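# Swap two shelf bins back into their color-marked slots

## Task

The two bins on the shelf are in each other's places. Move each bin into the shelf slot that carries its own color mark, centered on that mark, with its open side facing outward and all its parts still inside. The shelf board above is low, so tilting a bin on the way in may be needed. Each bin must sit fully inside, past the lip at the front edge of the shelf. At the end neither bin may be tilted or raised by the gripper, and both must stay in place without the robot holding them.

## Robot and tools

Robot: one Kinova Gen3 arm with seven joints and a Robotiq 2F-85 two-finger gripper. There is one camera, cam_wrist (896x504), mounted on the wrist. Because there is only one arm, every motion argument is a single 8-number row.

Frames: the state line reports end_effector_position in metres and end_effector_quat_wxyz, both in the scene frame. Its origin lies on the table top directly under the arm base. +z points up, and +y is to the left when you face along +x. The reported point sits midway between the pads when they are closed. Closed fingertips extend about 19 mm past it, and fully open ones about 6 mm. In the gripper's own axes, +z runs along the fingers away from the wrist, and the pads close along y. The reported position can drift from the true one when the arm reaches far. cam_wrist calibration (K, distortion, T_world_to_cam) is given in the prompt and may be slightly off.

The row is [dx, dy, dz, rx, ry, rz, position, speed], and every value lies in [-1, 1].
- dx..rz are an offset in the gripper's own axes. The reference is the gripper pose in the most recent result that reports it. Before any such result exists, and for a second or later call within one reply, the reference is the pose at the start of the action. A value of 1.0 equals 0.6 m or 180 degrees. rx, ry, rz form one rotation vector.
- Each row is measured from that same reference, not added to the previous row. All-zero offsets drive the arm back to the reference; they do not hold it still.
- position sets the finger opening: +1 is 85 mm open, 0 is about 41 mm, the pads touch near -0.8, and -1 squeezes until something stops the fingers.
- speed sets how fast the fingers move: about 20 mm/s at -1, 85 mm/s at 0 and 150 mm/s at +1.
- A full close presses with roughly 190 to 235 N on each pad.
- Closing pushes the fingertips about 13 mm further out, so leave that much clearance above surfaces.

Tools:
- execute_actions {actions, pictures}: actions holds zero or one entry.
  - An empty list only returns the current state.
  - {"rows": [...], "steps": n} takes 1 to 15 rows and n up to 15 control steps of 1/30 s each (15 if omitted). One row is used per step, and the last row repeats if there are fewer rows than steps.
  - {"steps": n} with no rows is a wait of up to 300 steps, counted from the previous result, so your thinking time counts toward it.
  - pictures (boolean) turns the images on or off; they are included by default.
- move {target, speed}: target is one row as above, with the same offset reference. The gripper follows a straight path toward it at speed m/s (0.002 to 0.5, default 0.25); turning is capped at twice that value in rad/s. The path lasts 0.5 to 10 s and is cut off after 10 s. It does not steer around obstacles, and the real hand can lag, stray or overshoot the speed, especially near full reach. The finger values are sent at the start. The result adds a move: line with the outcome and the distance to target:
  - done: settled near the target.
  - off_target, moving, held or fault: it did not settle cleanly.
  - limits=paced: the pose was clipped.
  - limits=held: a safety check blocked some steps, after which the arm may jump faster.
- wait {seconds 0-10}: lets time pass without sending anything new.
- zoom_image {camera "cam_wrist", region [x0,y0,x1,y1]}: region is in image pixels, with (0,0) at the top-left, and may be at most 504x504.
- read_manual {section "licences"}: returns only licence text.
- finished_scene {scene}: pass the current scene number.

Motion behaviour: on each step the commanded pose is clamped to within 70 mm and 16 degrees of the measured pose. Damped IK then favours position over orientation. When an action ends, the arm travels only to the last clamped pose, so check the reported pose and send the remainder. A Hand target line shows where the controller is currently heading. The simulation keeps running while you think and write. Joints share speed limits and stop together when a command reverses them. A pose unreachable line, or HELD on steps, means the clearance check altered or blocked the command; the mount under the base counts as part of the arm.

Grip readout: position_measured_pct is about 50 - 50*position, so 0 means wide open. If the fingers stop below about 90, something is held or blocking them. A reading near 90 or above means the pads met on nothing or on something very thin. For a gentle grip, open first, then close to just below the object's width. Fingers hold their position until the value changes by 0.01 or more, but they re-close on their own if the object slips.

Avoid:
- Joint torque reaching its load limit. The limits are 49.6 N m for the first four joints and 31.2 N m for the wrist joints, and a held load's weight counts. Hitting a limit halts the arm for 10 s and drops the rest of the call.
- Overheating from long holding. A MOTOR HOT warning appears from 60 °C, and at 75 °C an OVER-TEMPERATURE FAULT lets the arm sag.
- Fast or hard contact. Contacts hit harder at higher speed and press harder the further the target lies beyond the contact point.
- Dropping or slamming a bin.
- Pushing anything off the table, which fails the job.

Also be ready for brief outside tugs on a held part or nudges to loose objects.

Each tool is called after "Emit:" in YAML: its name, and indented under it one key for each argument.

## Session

Emit:
execute_actions:
  actions: []

Scene clock: 0.00 s of 14400.00 s.
end_effector_position=(+0.5928, +0.4380, +0.3632) position_measured_pct=0.0 end_effector_quat_wxyz=(+0.194, +0.739, -0.400, +0.506)
Joint positions: [-1.008  0.157 -0.143  1.069  0.98   1.651  2.653]
Joint velocities: [ 0. -0.  0. -0. -0. -0. -0.]
Motor temperatures (°C, as the motors report them): [35 34 32 33 38 41 42]
Hand target: +0.593, +0.438, +0.363; +0.194, +0.739, -0.400, +0.506
camera_calibration (this result's frames):
cam_wrist: T_world_to_cam=[[-0.806639, -0.580356, -0.111892, 0.770611], [-0.154002, 0.38915, -0.90821, 0.30779], [0.570628, -0.715366, -0.40328, 0.265379], [0, 0, 0, 1]] pos_world=[0.517572, 0.517296, 0.472785]

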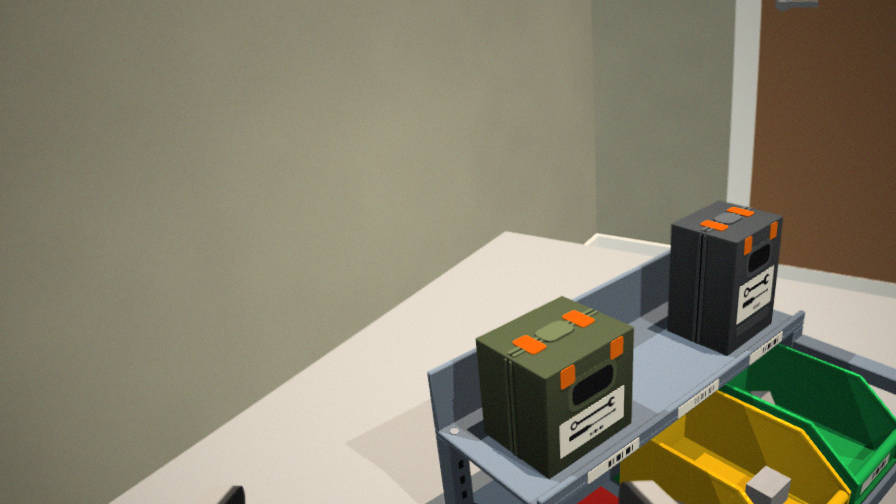

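Emit:
move:
  target: [0.194,0.576,0.393,-0.15,-0.337,0.163,0,0]

Scene clock: 3.80 s of 14400.00 s.
end_effector_position=(+0.4794, +0.0208, +0.3294) position_measured_pct=49.6 end_effector_quat_wxyz=(+0.000, +0.708, -0.706, +0.002)
Joint positions: [ 0.072  0.485  0.781  1.446 -0.85   1.76   4.228]
Joint velocities: [ 0.004  0.004  0.001 -0.    -0.001  0.001  0.001]
Motor temperatures (°C, as the motors report them): [35 34 32 33 38 41 42]
Hand target: +0.479, +0.021, +0.329; +0.000, +0.708, -0.707, +0.002
Off the commanded pose: 0.002 m, 0 deg.
move: done
camera_calibration (this result's frames):
cam_wrist: T_world_to_cam=[[-0.999538, 0.00518483, 0.0299331, 0.466788], [0.00469432, 0.999854, -0.016434, 0.0394267], [-0.0300139, -0.0162859, -0.999417, 0.487744], [0, 0, 0, 1]] pos_world=[0.481027, -0.0338979, 0.474135]

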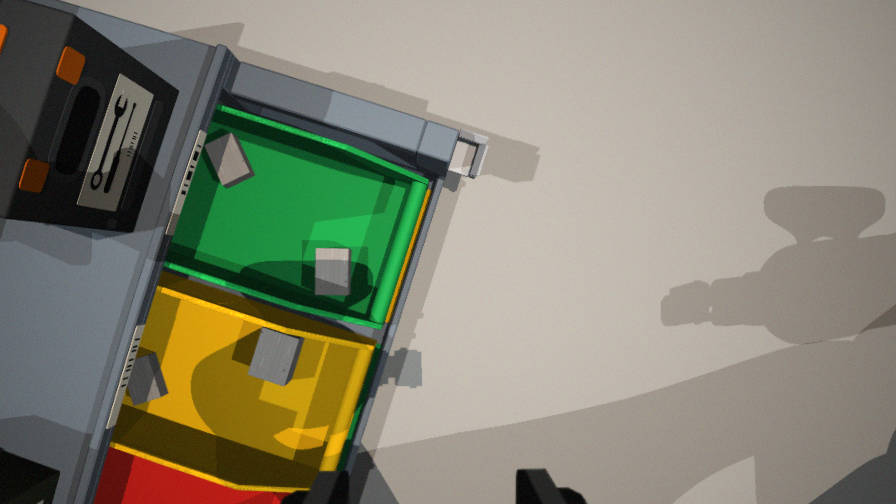

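Emit:
move:
  target: [-0.077,-0.085,0.38,0,0,0.098,0,0]

Scene clock: 5.77 s of 14400.00 s.
end_effector_position=(+0.5307, +0.0667, +0.1020) position_measured_pct=49.6 end_effector_quat_wxyz=(+0.000, -0.591, +0.806, -0.002)
Joint positions: [-0.308  0.629  0.707  1.736 -1.109  1.295  3.912]
Joint velocities: [-0.004  0.004 -0.005  0.     0.002 -0.003 -0.001]
Motor temperatures (°C, as the motors report them): [35 34 32 33 38 41 42]
Hand target: +0.531, +0.067, +0.102; +0.000, -0.591, +0.806, -0.002
Off the commanded pose: 0.001 m, 0 deg.
move: done
camera_calibration (this result's frames):
cam_wrist: T_world_to_cam=[[-0.951059, 0.307673, 0.0286861, 0.478855], [0.307334, 0.951473, -0.0156729, -0.167846], [-0.0321161, -0.00608964, -0.999466, 0.263226], [0, 0, 0, 1]] pos_world=[0.515458, 0.0139728, 0.246718]

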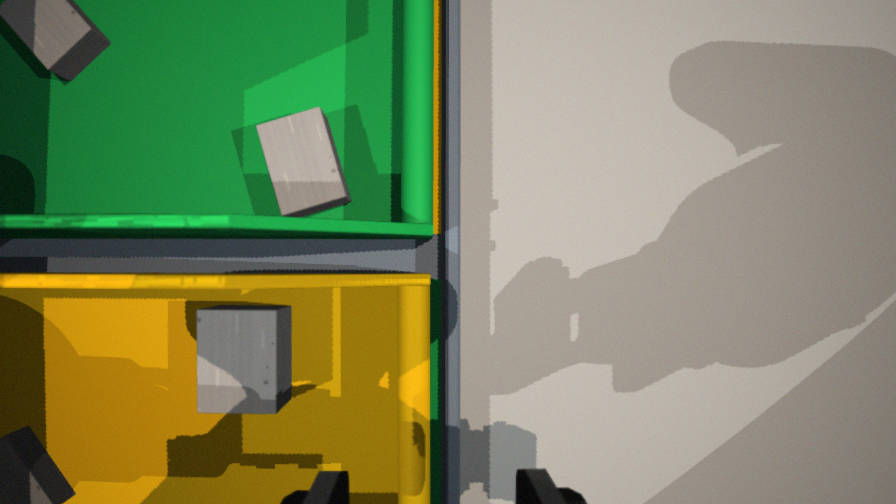

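Emit:
move:
  target: [0,-0.007,0.102,0,0,-0.002,-0.3,0]
  speed: 0.12

Emit:
move:
  target: [0,0,0,0,0,0,-1,0]

Emit:
move:
  target: [0,0,-0.022,-0.006,0,0,-1,0]
  speed: 0.05

Emit:
move:
  target: [0,0.13,-0.004,0,0,0,-1,0]
  speed: 0.08

Scene clock: 7.20 s of 14400.00 s.
end_effector_position=(+0.5350, +0.0653, +0.0432) position_measured_pct=65.1 end_effector_quat_wxyz=(+0.001, -0.594, +0.805, -0.002)
Joint positions: [-0.346  0.711  0.655  1.766 -1.21   1.199  3.966]
Joint velocities: [-0.     0.002  0.001 -0.001 -0.     0.    -0.001]
Motor temperatures (°C, as the motors report them): [35 34 32 33 38 41 42]
Hand target: +0.535, +0.065, +0.041; +0.000, -0.594, +0.805, -0.002
Off the commanded pose: 0.002 m, 0 deg.
move: done
camera_calibration (this result's frames):
cam_wrist: T_world_to_cam=[[-0.953016, 0.301745, 0.0266484, 0.486581], [0.301431, 0.953367, -0.0152017, -0.165723], [-0.0299928, -0.00645479, -0.999529, 0.203456], [0, 0, 0, 1]] pos_world=[0.519776, 0.0124844, 0.187874]

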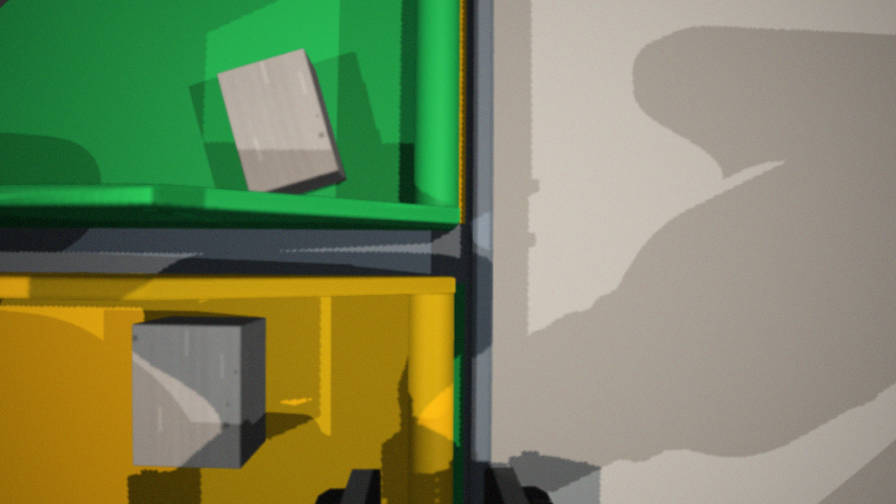

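Scene clock: 7.73 s of 14400.00 s.
end_effector_position=(+0.5351, +0.0650, +0.0443) position_measured_pct=84.5 end_effector_quat_wxyz=(+0.002, -0.594, +0.805, -0.003)
Joint positions: [-0.345  0.71   0.655  1.766 -1.209  1.2    3.966]
Joint velocities: [ 0.     0.001  0.     0.     0.    -0.    -0.001]
Motor temperatures (°C, as the motors report them): [35 34 32 33 38 41 42]
Hand target: +0.535, +0.065, +0.043; +0.001, -0.594, +0.805, -0.002
Off the commanded pose: 0.001 m, 0 deg.
move: done
camera_calibration (this result's frames):
cam_wrist: T_world_to_cam=[[-0.952905, 0.302209, 0.0253132, 0.486734], [0.301906, 0.953218, -0.0151231, -0.165753], [-0.0286994, -0.00676863, -0.999565, 0.203847], [0, 0, 0, 1]] pos_world=[0.519704, 0.0122833, 0.188931]

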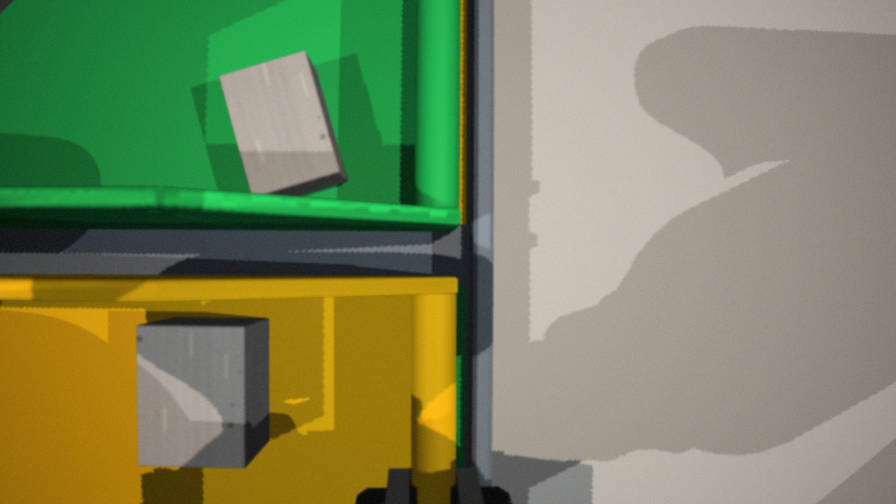

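Scene clock: 8.43 s of 14400.00 s.
end_effector_position=(+0.5343, +0.0655, +0.0564) position_measured_pct=84.5 end_effector_quat_wxyz=(-0.005, -0.594, +0.805, +0.006)
Joint positions: [-0.332  0.702  0.665  1.738 -1.17   1.241  3.939]
Joint velocities: [ 0.001 -0.     0.001 -0.001 -0.001  0.001  0.001]
Motor temperatures (°C, as the motors report them): [35 34 32 33 38 41 42]
Hand target: +0.535, +0.065, +0.057; -0.004, -0.594, +0.805, +0.005
Off the commanded pose: 0.001 m, 0 deg.
move: done
camera_calibration (this result's frames):
cam_wrist: T_world_to_cam=[[-0.952195, 0.301868, 0.0469099, 0.483947], [0.301496, 0.95335, -0.0149844, -0.165586], [-0.0492449, -0.000124916, -0.998787, 0.226421], [0, 0, 0, 1]] pos_world=[0.521885, 0.0118015, 0.200963]

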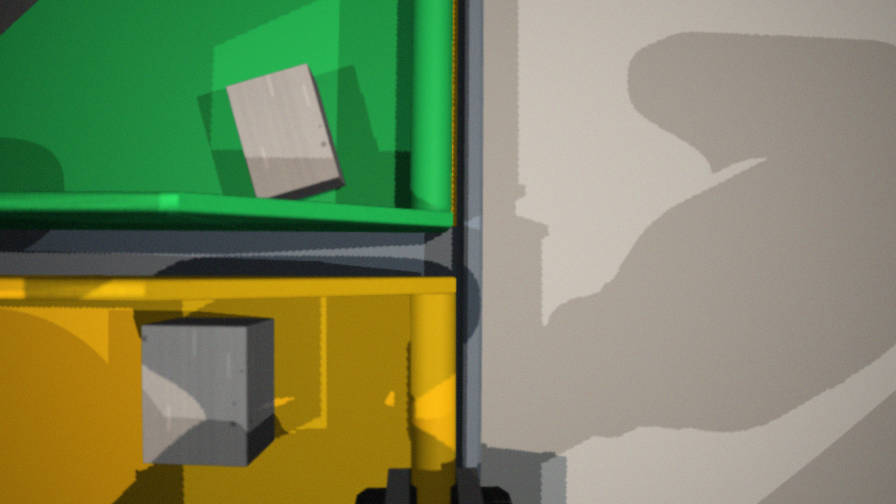

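Scene clock: 9.70 s of 14400.00 s.
end_effector_position=(+0.4604, +0.0879, +0.0604) position_measured_pct=84.5 end_effector_quat_wxyz=(-0.004, -0.593, +0.805, +0.005)
Joint positions: [-0.389  0.574  0.681  2.005 -1.176  1.143  4.064]
Joint velocities: [-0.002 -0.003 -0.001  0.004  0.002 -0.002 -0.   ]
Motor temperatures (°C, as the motors report them): [35 34 33 33 38 41 42]
Hand target: +0.460, +0.089, +0.060; -0.005, -0.594, +0.805, +0.006
Off the commanded pose: 0.001 m, 0 deg.
move: done
camera_calibration (this result's frames):
cam_wrist: T_world_to_cam=[[-0.952065, 0.302559, 0.0450642, 0.406594], [0.302174, 0.95313, -0.0152834, -0.164826], [-0.0475762, -0.000933562, -0.998867, 0.22612], [0, 0, 0, 1]] pos_world=[0.447668, 0.0342933, 0.205022]

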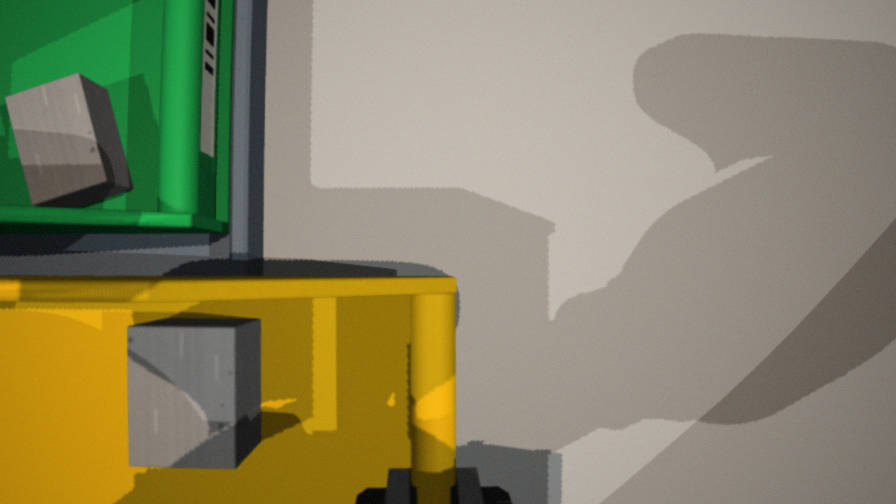

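Emit:
move:
  target: [0,0.24,-0.03,0.004,0,0,-1,0]
  speed: 0.13

Emit:
move:
  target: [0.186,0,0.045,0,0,0,-1,0]
  speed: 0.13

Emit:
move:
  target: [0,0,0.026,0,0,0,-1,0]
  speed: 0.03

Emit:
move:
  target: [0,0,0,0,0,0,-0.3,-0.5]

Emit:
move:
  target: [0,0,-0.14,0,0,0,-0.3,0]

Emit:
move:
  target: [0,-0.371,0,0,0,0,-0.3,0]

Scene clock: 12.13 s of 14400.00 s.
end_effector_position=(+0.3222, +0.1306, +0.0797) position_measured_pct=84.5 end_effector_quat_wxyz=(-0.001, -0.593, +0.805, +0.001)
Joint positions: [-0.477  0.293  0.737  2.442 -1.157  0.955  4.227]
Joint velocities: [-0.003 -0.008  0.     0.001  0.    -0.     0.   ]
Motor temperatures (°C, as the motors report them): [35 34 33 33 38 41 42]
Hand target: +0.323, +0.131, +0.080; -0.000, -0.593, +0.805, +0.000
Off the commanded pose: 0.001 m, 0 deg.
move: done
camera_calibration (this result's frames):
cam_wrist: T_world_to_cam=[[-0.952205, 0.303394, 0.0354543, 0.261944], [0.303049, 0.952859, -0.0148704, -0.163797], [-0.0382945, -0.00341526, -0.999261, 0.236193], [0, 0, 0, 1]] pos_world=[0.308108, 0.0774098, 0.224296]

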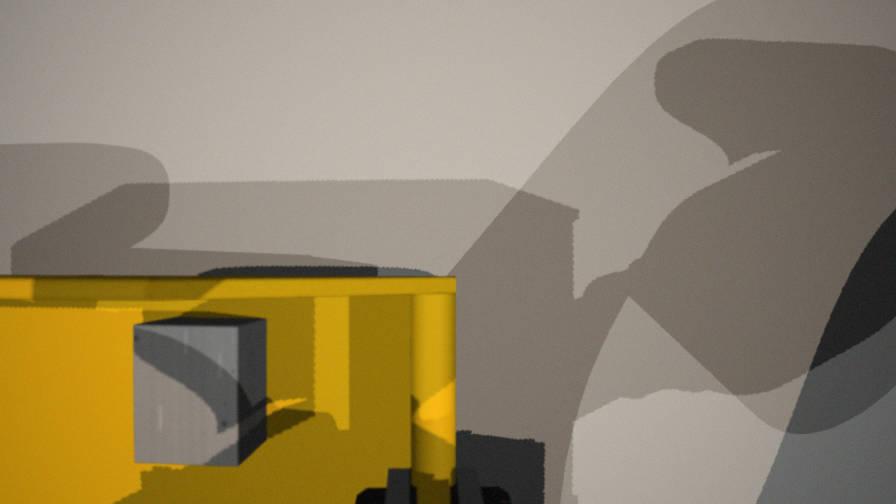

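Scene clock: 13.37 s of 14400.00 s.
end_effector_position=(+0.2889, +0.0252, +0.0524) position_measured_pct=84.5 end_effector_quat_wxyz=(-0.002, -0.594, +0.804, +0.002)
Joint positions: [-0.081  0.684  0.668  2.462 -1.319  1.065  4.817]
Joint velocities: [ 0.013  0.017  0.005  0.001 -0.     0.003  0.002]
Motor temperatures (°C, as the motors report them): [35 34 33 33 38 41 42]
Hand target: +0.289, +0.024, +0.053; -0.002, -0.593, +0.805, +0.001
Off the commanded pose: 0.001 m, 0 deg.
move: done
camera_calibration (this result's frames):
cam_wrist: T_world_to_cam=[[-0.953005, 0.300614, 0.0375941, 0.263359], [0.300231, 0.953739, -0.015589, -0.0528435], [-0.0405412, -0.00356949, -0.999171, 0.208007], [0, 0, 0, 1]] pos_world=[0.27528, -0.0280281, 0.19711]

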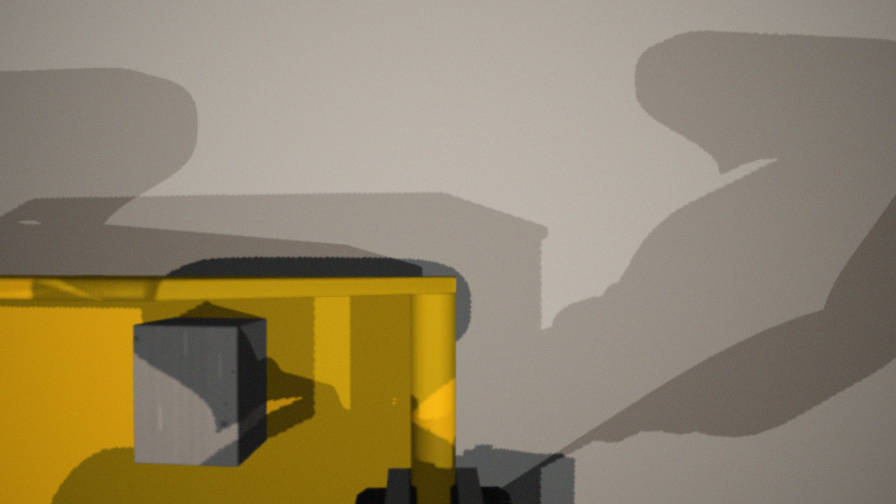

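Scene clock: 14.10 s of 14400.00 s.
end_effector_position=(+0.2890, +0.0253, +0.0370) position_measured_pct=84.5 end_effector_quat_wxyz=(-0.002, -0.594, +0.804, +0.002)
Joint positions: [-0.092  0.725  0.637  2.475 -1.392  1.056  4.864]
Joint velocities: [-0.     0.002 -0.    -0.001 -0.001 -0.001  0.   ]
Motor temperatures (°C, as the motors report them): [35 34 33 33 38 41 42]
Hand target: +0.289, +0.025, +0.037; -0.002, -0.594, +0.804, +0.002
Off the commanded pose: 0.000 m, 0 deg.
move: done
camera_calibration (this result's frames):
cam_wrist: T_world_to_cam=[[-0.953055, 0.300512, 0.0371363, 0.264012], [0.300132, 0.953771, -0.015541, -0.0531418], [-0.0400898, -0.00366561, -0.999189, 0.192437], [0, 0, 0, 1]] pos_world=[0.275282, -0.0279481, 0.181651]

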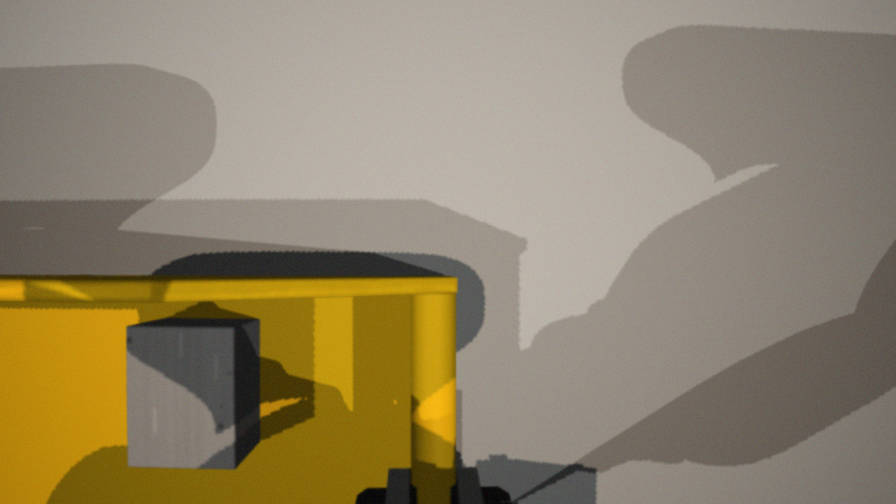

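Scene clock: 14.80 s of 14400.00 s.
end_effector_position=(+0.2890, +0.0253, +0.0370) position_measured_pct=65.1 end_effector_quat_wxyz=(-0.002, -0.594, +0.804, +0.002)
Joint positions: [-0.092  0.725  0.637  2.475 -1.392  1.056  4.864]
Joint velocities: [-0.    -0.001 -0.    -0.    -0.    -0.    -0.   ]
Motor temperatures (°C, as the motors report them): [35 34 33 33 38 41 42]
Hand target: +0.289, +0.025, +0.037; -0.002, -0.594, +0.804, +0.002
Off the commanded pose: 0.000 m, 0 deg.
move: done
camera_calibration (this result's frames):
cam_wrist: T_world_to_cam=[[-0.953056, 0.30051, 0.0371317, 0.264014], [0.30013, 0.953772, -0.0155407, -0.0531414], [-0.0400853, -0.00366682, -0.99919, 0.192437], [0, 0, 0, 1]] pos_world=[0.275283, -0.0279483, 0.181652]

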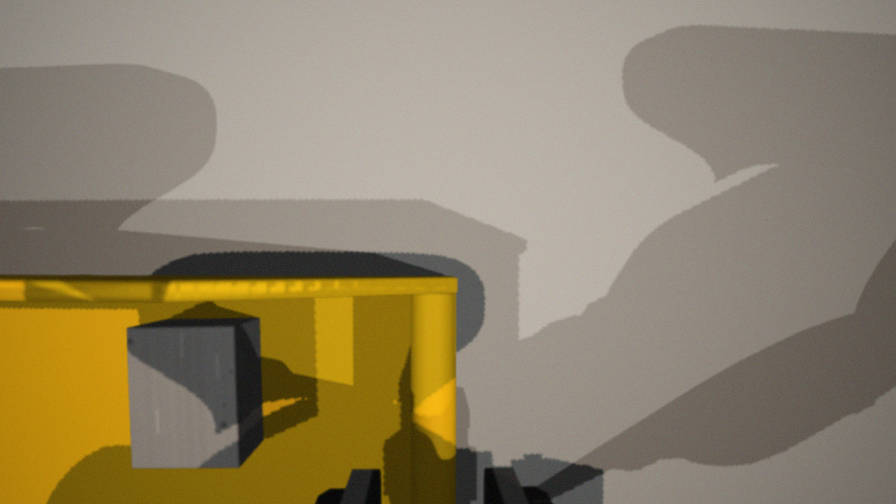

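Scene clock: 15.67 s of 14400.00 s.
end_effector_position=(+0.2893, +0.0251, +0.1207) position_measured_pct=65.1 end_effector_quat_wxyz=(-0.002, -0.594, +0.804, +0.002)
Joint positions: [-0.043  0.516  0.793  2.376 -1.028  1.148  4.618]
Joint velocities: [-0.001 -0.004  0.001 -0.     0.     0.001  0.   ]
Motor temperatures (°C, as the motors report them): [35 34 33 33 38 41 42]
Hand target: +0.289, +0.025, +0.121; -0.002, -0.594, +0.804, +0.002
Off the commanded pose: 0.000 m, 0 deg.
move: done
camera_calibration (this result's frames):
cam_wrist: T_world_to_cam=[[-0.952855, 0.301159, 0.0370242, 0.261227], [0.300804, 0.953569, -0.0149434, -0.0520446], [-0.0398055, -0.00310188, -0.999203, 0.275975], [0, 0, 0, 1]] pos_world=[0.275552, -0.0281866, 0.265306]

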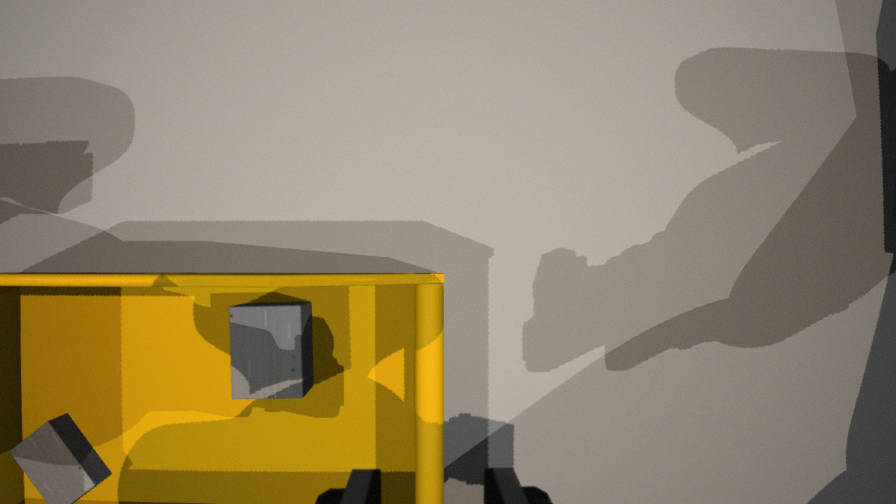

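Scene clock: 17.00 s of 14400.00 s.
end_effector_position=(+0.5024, -0.0404, +0.1201) position_measured_pct=65.1 end_effector_quat_wxyz=(-0.002, -0.594, +0.804, +0.001)
Joint positions: [-0.071  0.775  0.698  1.687 -1.109  1.377  4.143]
Joint velocities: [ 0.005  0.012 -0.001 -0.003  0.002 -0.001 -0.001]
Motor temperatures (°C, as the motors report them): [35 34 33 33 38 41 42]
Hand target: +0.502, -0.041, +0.120; -0.002, -0.594, +0.804, +0.001
Off the commanded pose: 0.001 m, 0 deg.
move: done
camera_calibration (this result's frames):
cam_wrist: T_world_to_cam=[[-0.95317, 0.300292, 0.0359368, 0.484305], [0.29991, 0.953838, -0.0157122, -0.053136], [-0.0389962, -0.00419863, -0.999231, 0.283197], [0, 0, 0, 1]] pos_world=[0.488604, -0.0935604, 0.26474]

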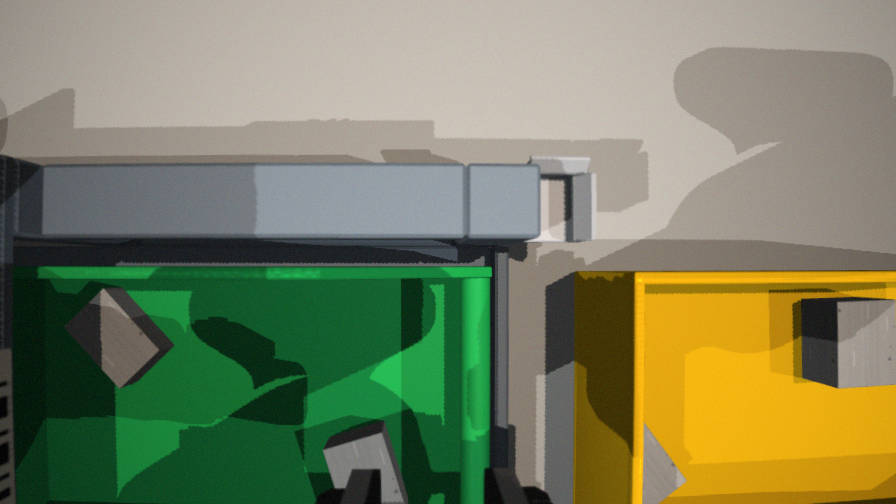

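Emit:
move:
  target: [0.01,0.023,0.06,0,0,0,-0.3,0]
  speed: 0.12

Emit:
move:
  target: [0,0,0.063,0,0,0,-0.3,0]
  speed: 0.08

Emit:
move:
  target: [0,0,0,0,0,0,-1,0]

Emit:
move:
  target: [0,-0.005,-0.007,0,0,0,-1,0]
  speed: 0.03

Emit:
move:
  target: [-0.187,0,-0.001,0,0,0,-1,0]
  speed: 0.08

Scene clock: 18.30 s of 14400.00 s.
end_effector_position=(+0.4873, -0.0421, +0.0842) position_measured_pct=65.1 end_effector_quat_wxyz=(-0.002, -0.594, +0.804, +0.001)
Joint positions: [-0.094  0.806  0.669  1.768 -1.164  1.301  4.215]
Joint velocities: [-0.001  0.    -0.001  0.     0.001 -0.001 -0.   ]
Motor temperatures (°C, as the motors report them): [35 34 33 33 38 41 42]
Hand target: +0.487, -0.042, +0.084; -0.002, -0.594, +0.804, +0.001
Off the commanded pose: 0.000 m, 0 deg.
move: done
camera_calibration (this result's frames):
cam_wrist: T_world_to_cam=[[-0.953203, 0.300188, 0.0359335, 0.471698], [0.299802, 0.95387, -0.0158104, -0.0475466], [-0.039022, -0.00429757, -0.999229, 0.24679], [0, 0, 0, 1]] pos_world=[0.473509, -0.0951842, 0.228898]

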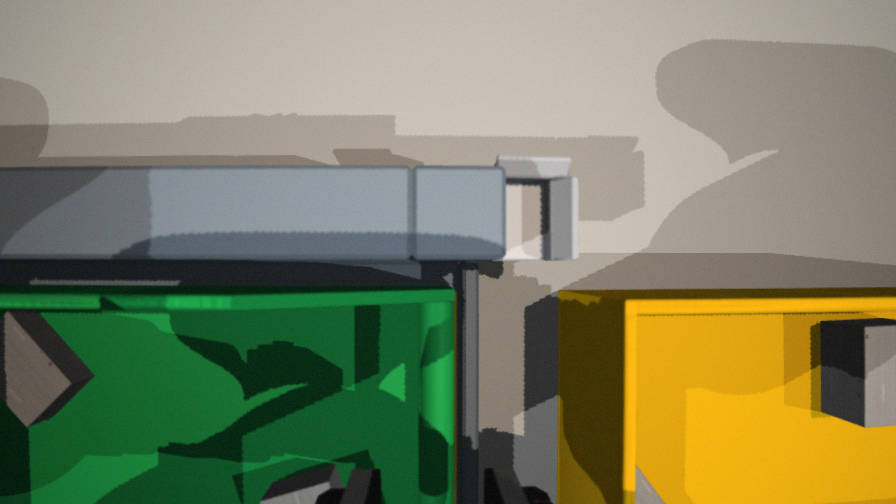

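Scene clock: 19.07 s of 14400.00 s.
end_effector_position=(+0.4875, -0.0421, +0.0467) position_measured_pct=65.1 end_effector_quat_wxyz=(-0.002, -0.595, +0.804, +0.001)
Joint positions: [-0.123  0.854  0.634  1.795 -1.231  1.241  4.249]
Joint velocities: [-0.     0.003  0.    -0.001  0.    -0.001  0.   ]
Motor temperatures (°C, as the motors report them): [35 34 33 33 38 41 42]
Hand target: +0.487, -0.042, +0.046; -0.002, -0.594, +0.804, +0.001
Off the commanded pose: 0.001 m, 0 deg.
move: done
camera_calibration (this result's frames):
cam_wrist: T_world_to_cam=[[-0.953345, 0.299845, 0.0350191, 0.473337], [0.299458, 0.953976, -0.0159366, -0.0480233], [-0.0381859, -0.0047063, -0.99926, 0.208945], [0, 0, 0, 1]] pos_world=[0.473613, -0.0951311, 0.19145]

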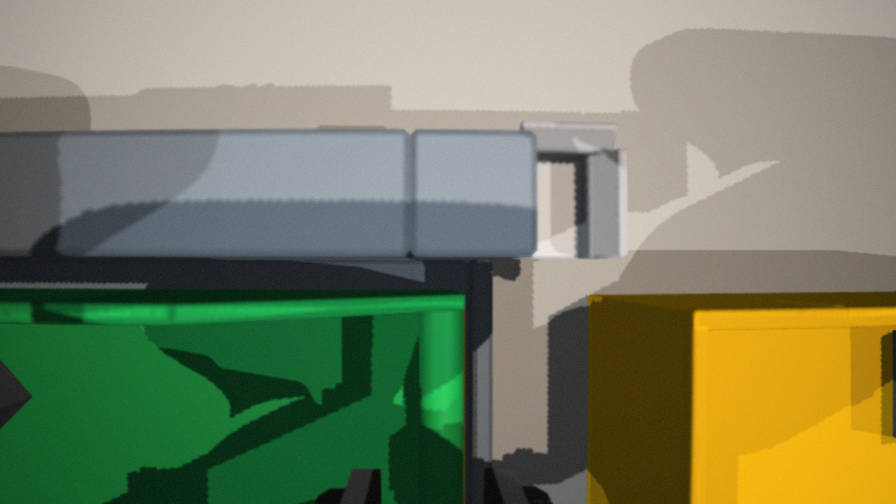

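Scene clock: 19.60 s of 14400.00 s.
end_effector_position=(+0.4874, -0.0420, +0.0470) position_measured_pct=84.9 end_effector_quat_wxyz=(-0.002, -0.594, +0.804, +0.001)
Joint positions: [-0.123  0.854  0.634  1.795 -1.231  1.241  4.249]
Joint velocities: [ 0.    -0.001  0.     0.     0.     0.    -0.001]
Motor temperatures (°C, as the motors report them): [35 34 33 33 38 41 42]
Hand target: +0.488, -0.042, +0.047; -0.002, -0.595, +0.804, +0.001
Off the commanded pose: 0.000 m, 0 deg.
move: done
camera_calibration (this result's frames):
cam_wrist: T_world_to_cam=[[-0.953285, 0.300024, 0.035116, 0.473133], [0.29964, 0.953921, -0.015858, -0.0480846], [-0.0382557, -0.00459506, -0.999257, 0.209254], [0, 0, 0, 1]] pos_world=[0.473444, -0.0951206, 0.191722]

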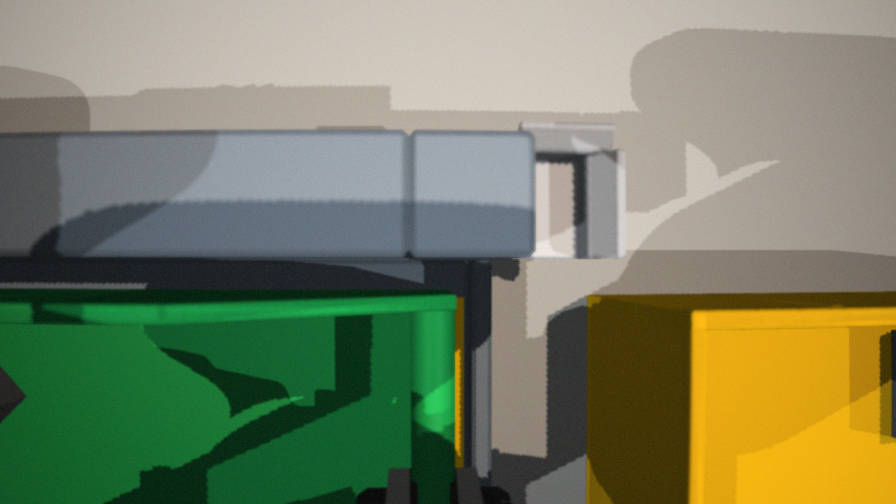

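Scene clock: 20.30 s of 14400.00 s.
end_effector_position=(+0.4899, -0.0427, +0.0507) position_measured_pct=84.9 end_effector_quat_wxyz=(-0.002, -0.594, +0.804, +0.001)
Joint positions: [-0.119  0.852  0.637  1.782 -1.222  1.25   4.238]
Joint velocities: [ 0.     0.001 -0.     0.    -0.001  0.    -0.001]
Motor temperatures (°C, as the motors report them): [35 34 33 33 38 41 42]
Hand target: +0.490, -0.043, +0.051; -0.002, -0.594, +0.804, +0.001
Off the commanded pose: 0.001 m, 0 deg.
move: done
camera_calibration (this result's frames):
cam_wrist: T_world_to_cam=[[-0.953227, 0.300057, 0.0363961, 0.475535], [0.299676, 0.953913, -0.0156273, -0.0481721], [-0.0394078, -0.00398929, -0.999215, 0.213615], [0, 0, 0, 1]] pos_world=[0.476147, -0.0958833, 0.195387]

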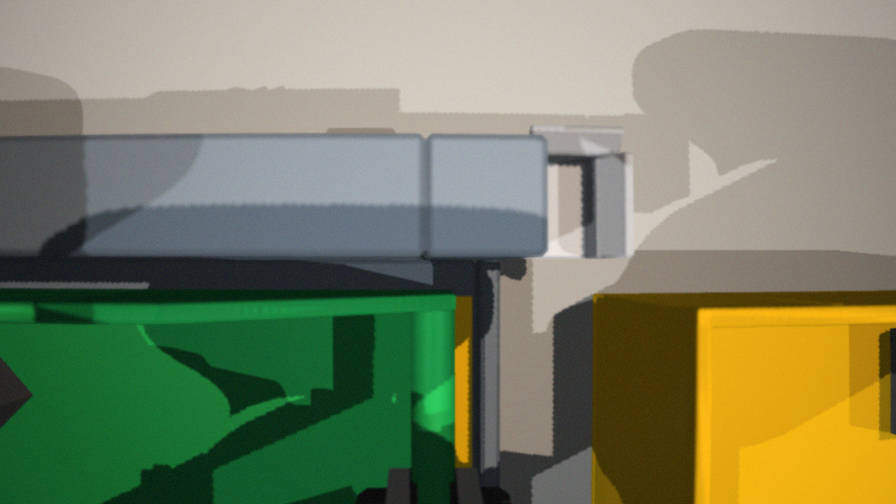

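Scene clock: 22.00 s of 14400.00 s.
end_effector_position=(+0.5226, +0.0642, +0.0510) position_measured_pct=84.9 end_effector_quat_wxyz=(-0.002, -0.594, +0.804, +0.002)
Joint positions: [-0.342  0.695  0.668  1.793 -1.194  1.213  3.986]
Joint velocities: [-0.004 -0.004  0.     0.     0.001 -0.002 -0.001]
Motor temperatures (°C, as the motors report them): [35 34 33 33 38 41 42]
Hand target: +0.523, +0.064, +0.051; -0.001, -0.594, +0.804, +0.001
Off the commanded pose: 0.000 m, 0 deg.
move: done
camera_calibration (this result's frames):
cam_wrist: T_world_to_cam=[[-0.952938, 0.300917, 0.0368644, 0.47437], [0.300558, 0.953645, -0.0150598, -0.160409], [-0.0396872, -0.00327114, -0.999207, 0.215739], [0, 0, 0, 1]] pos_world=[0.508819, 0.0109333, 0.195665]

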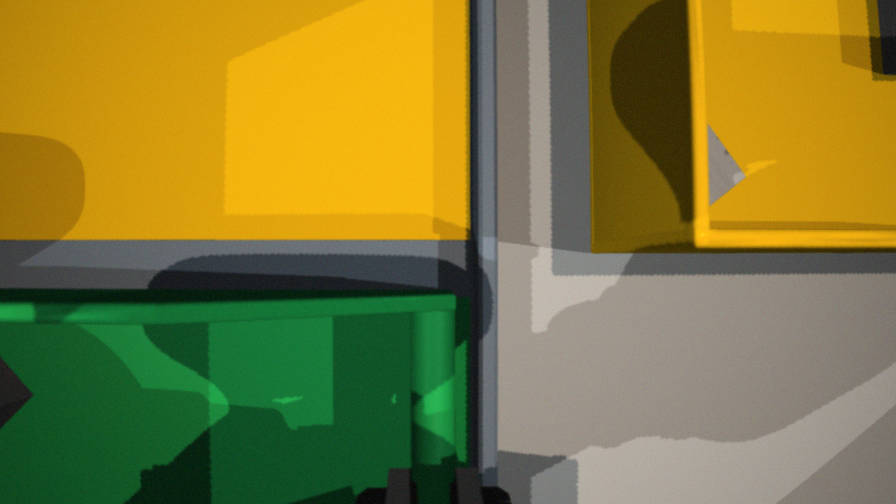

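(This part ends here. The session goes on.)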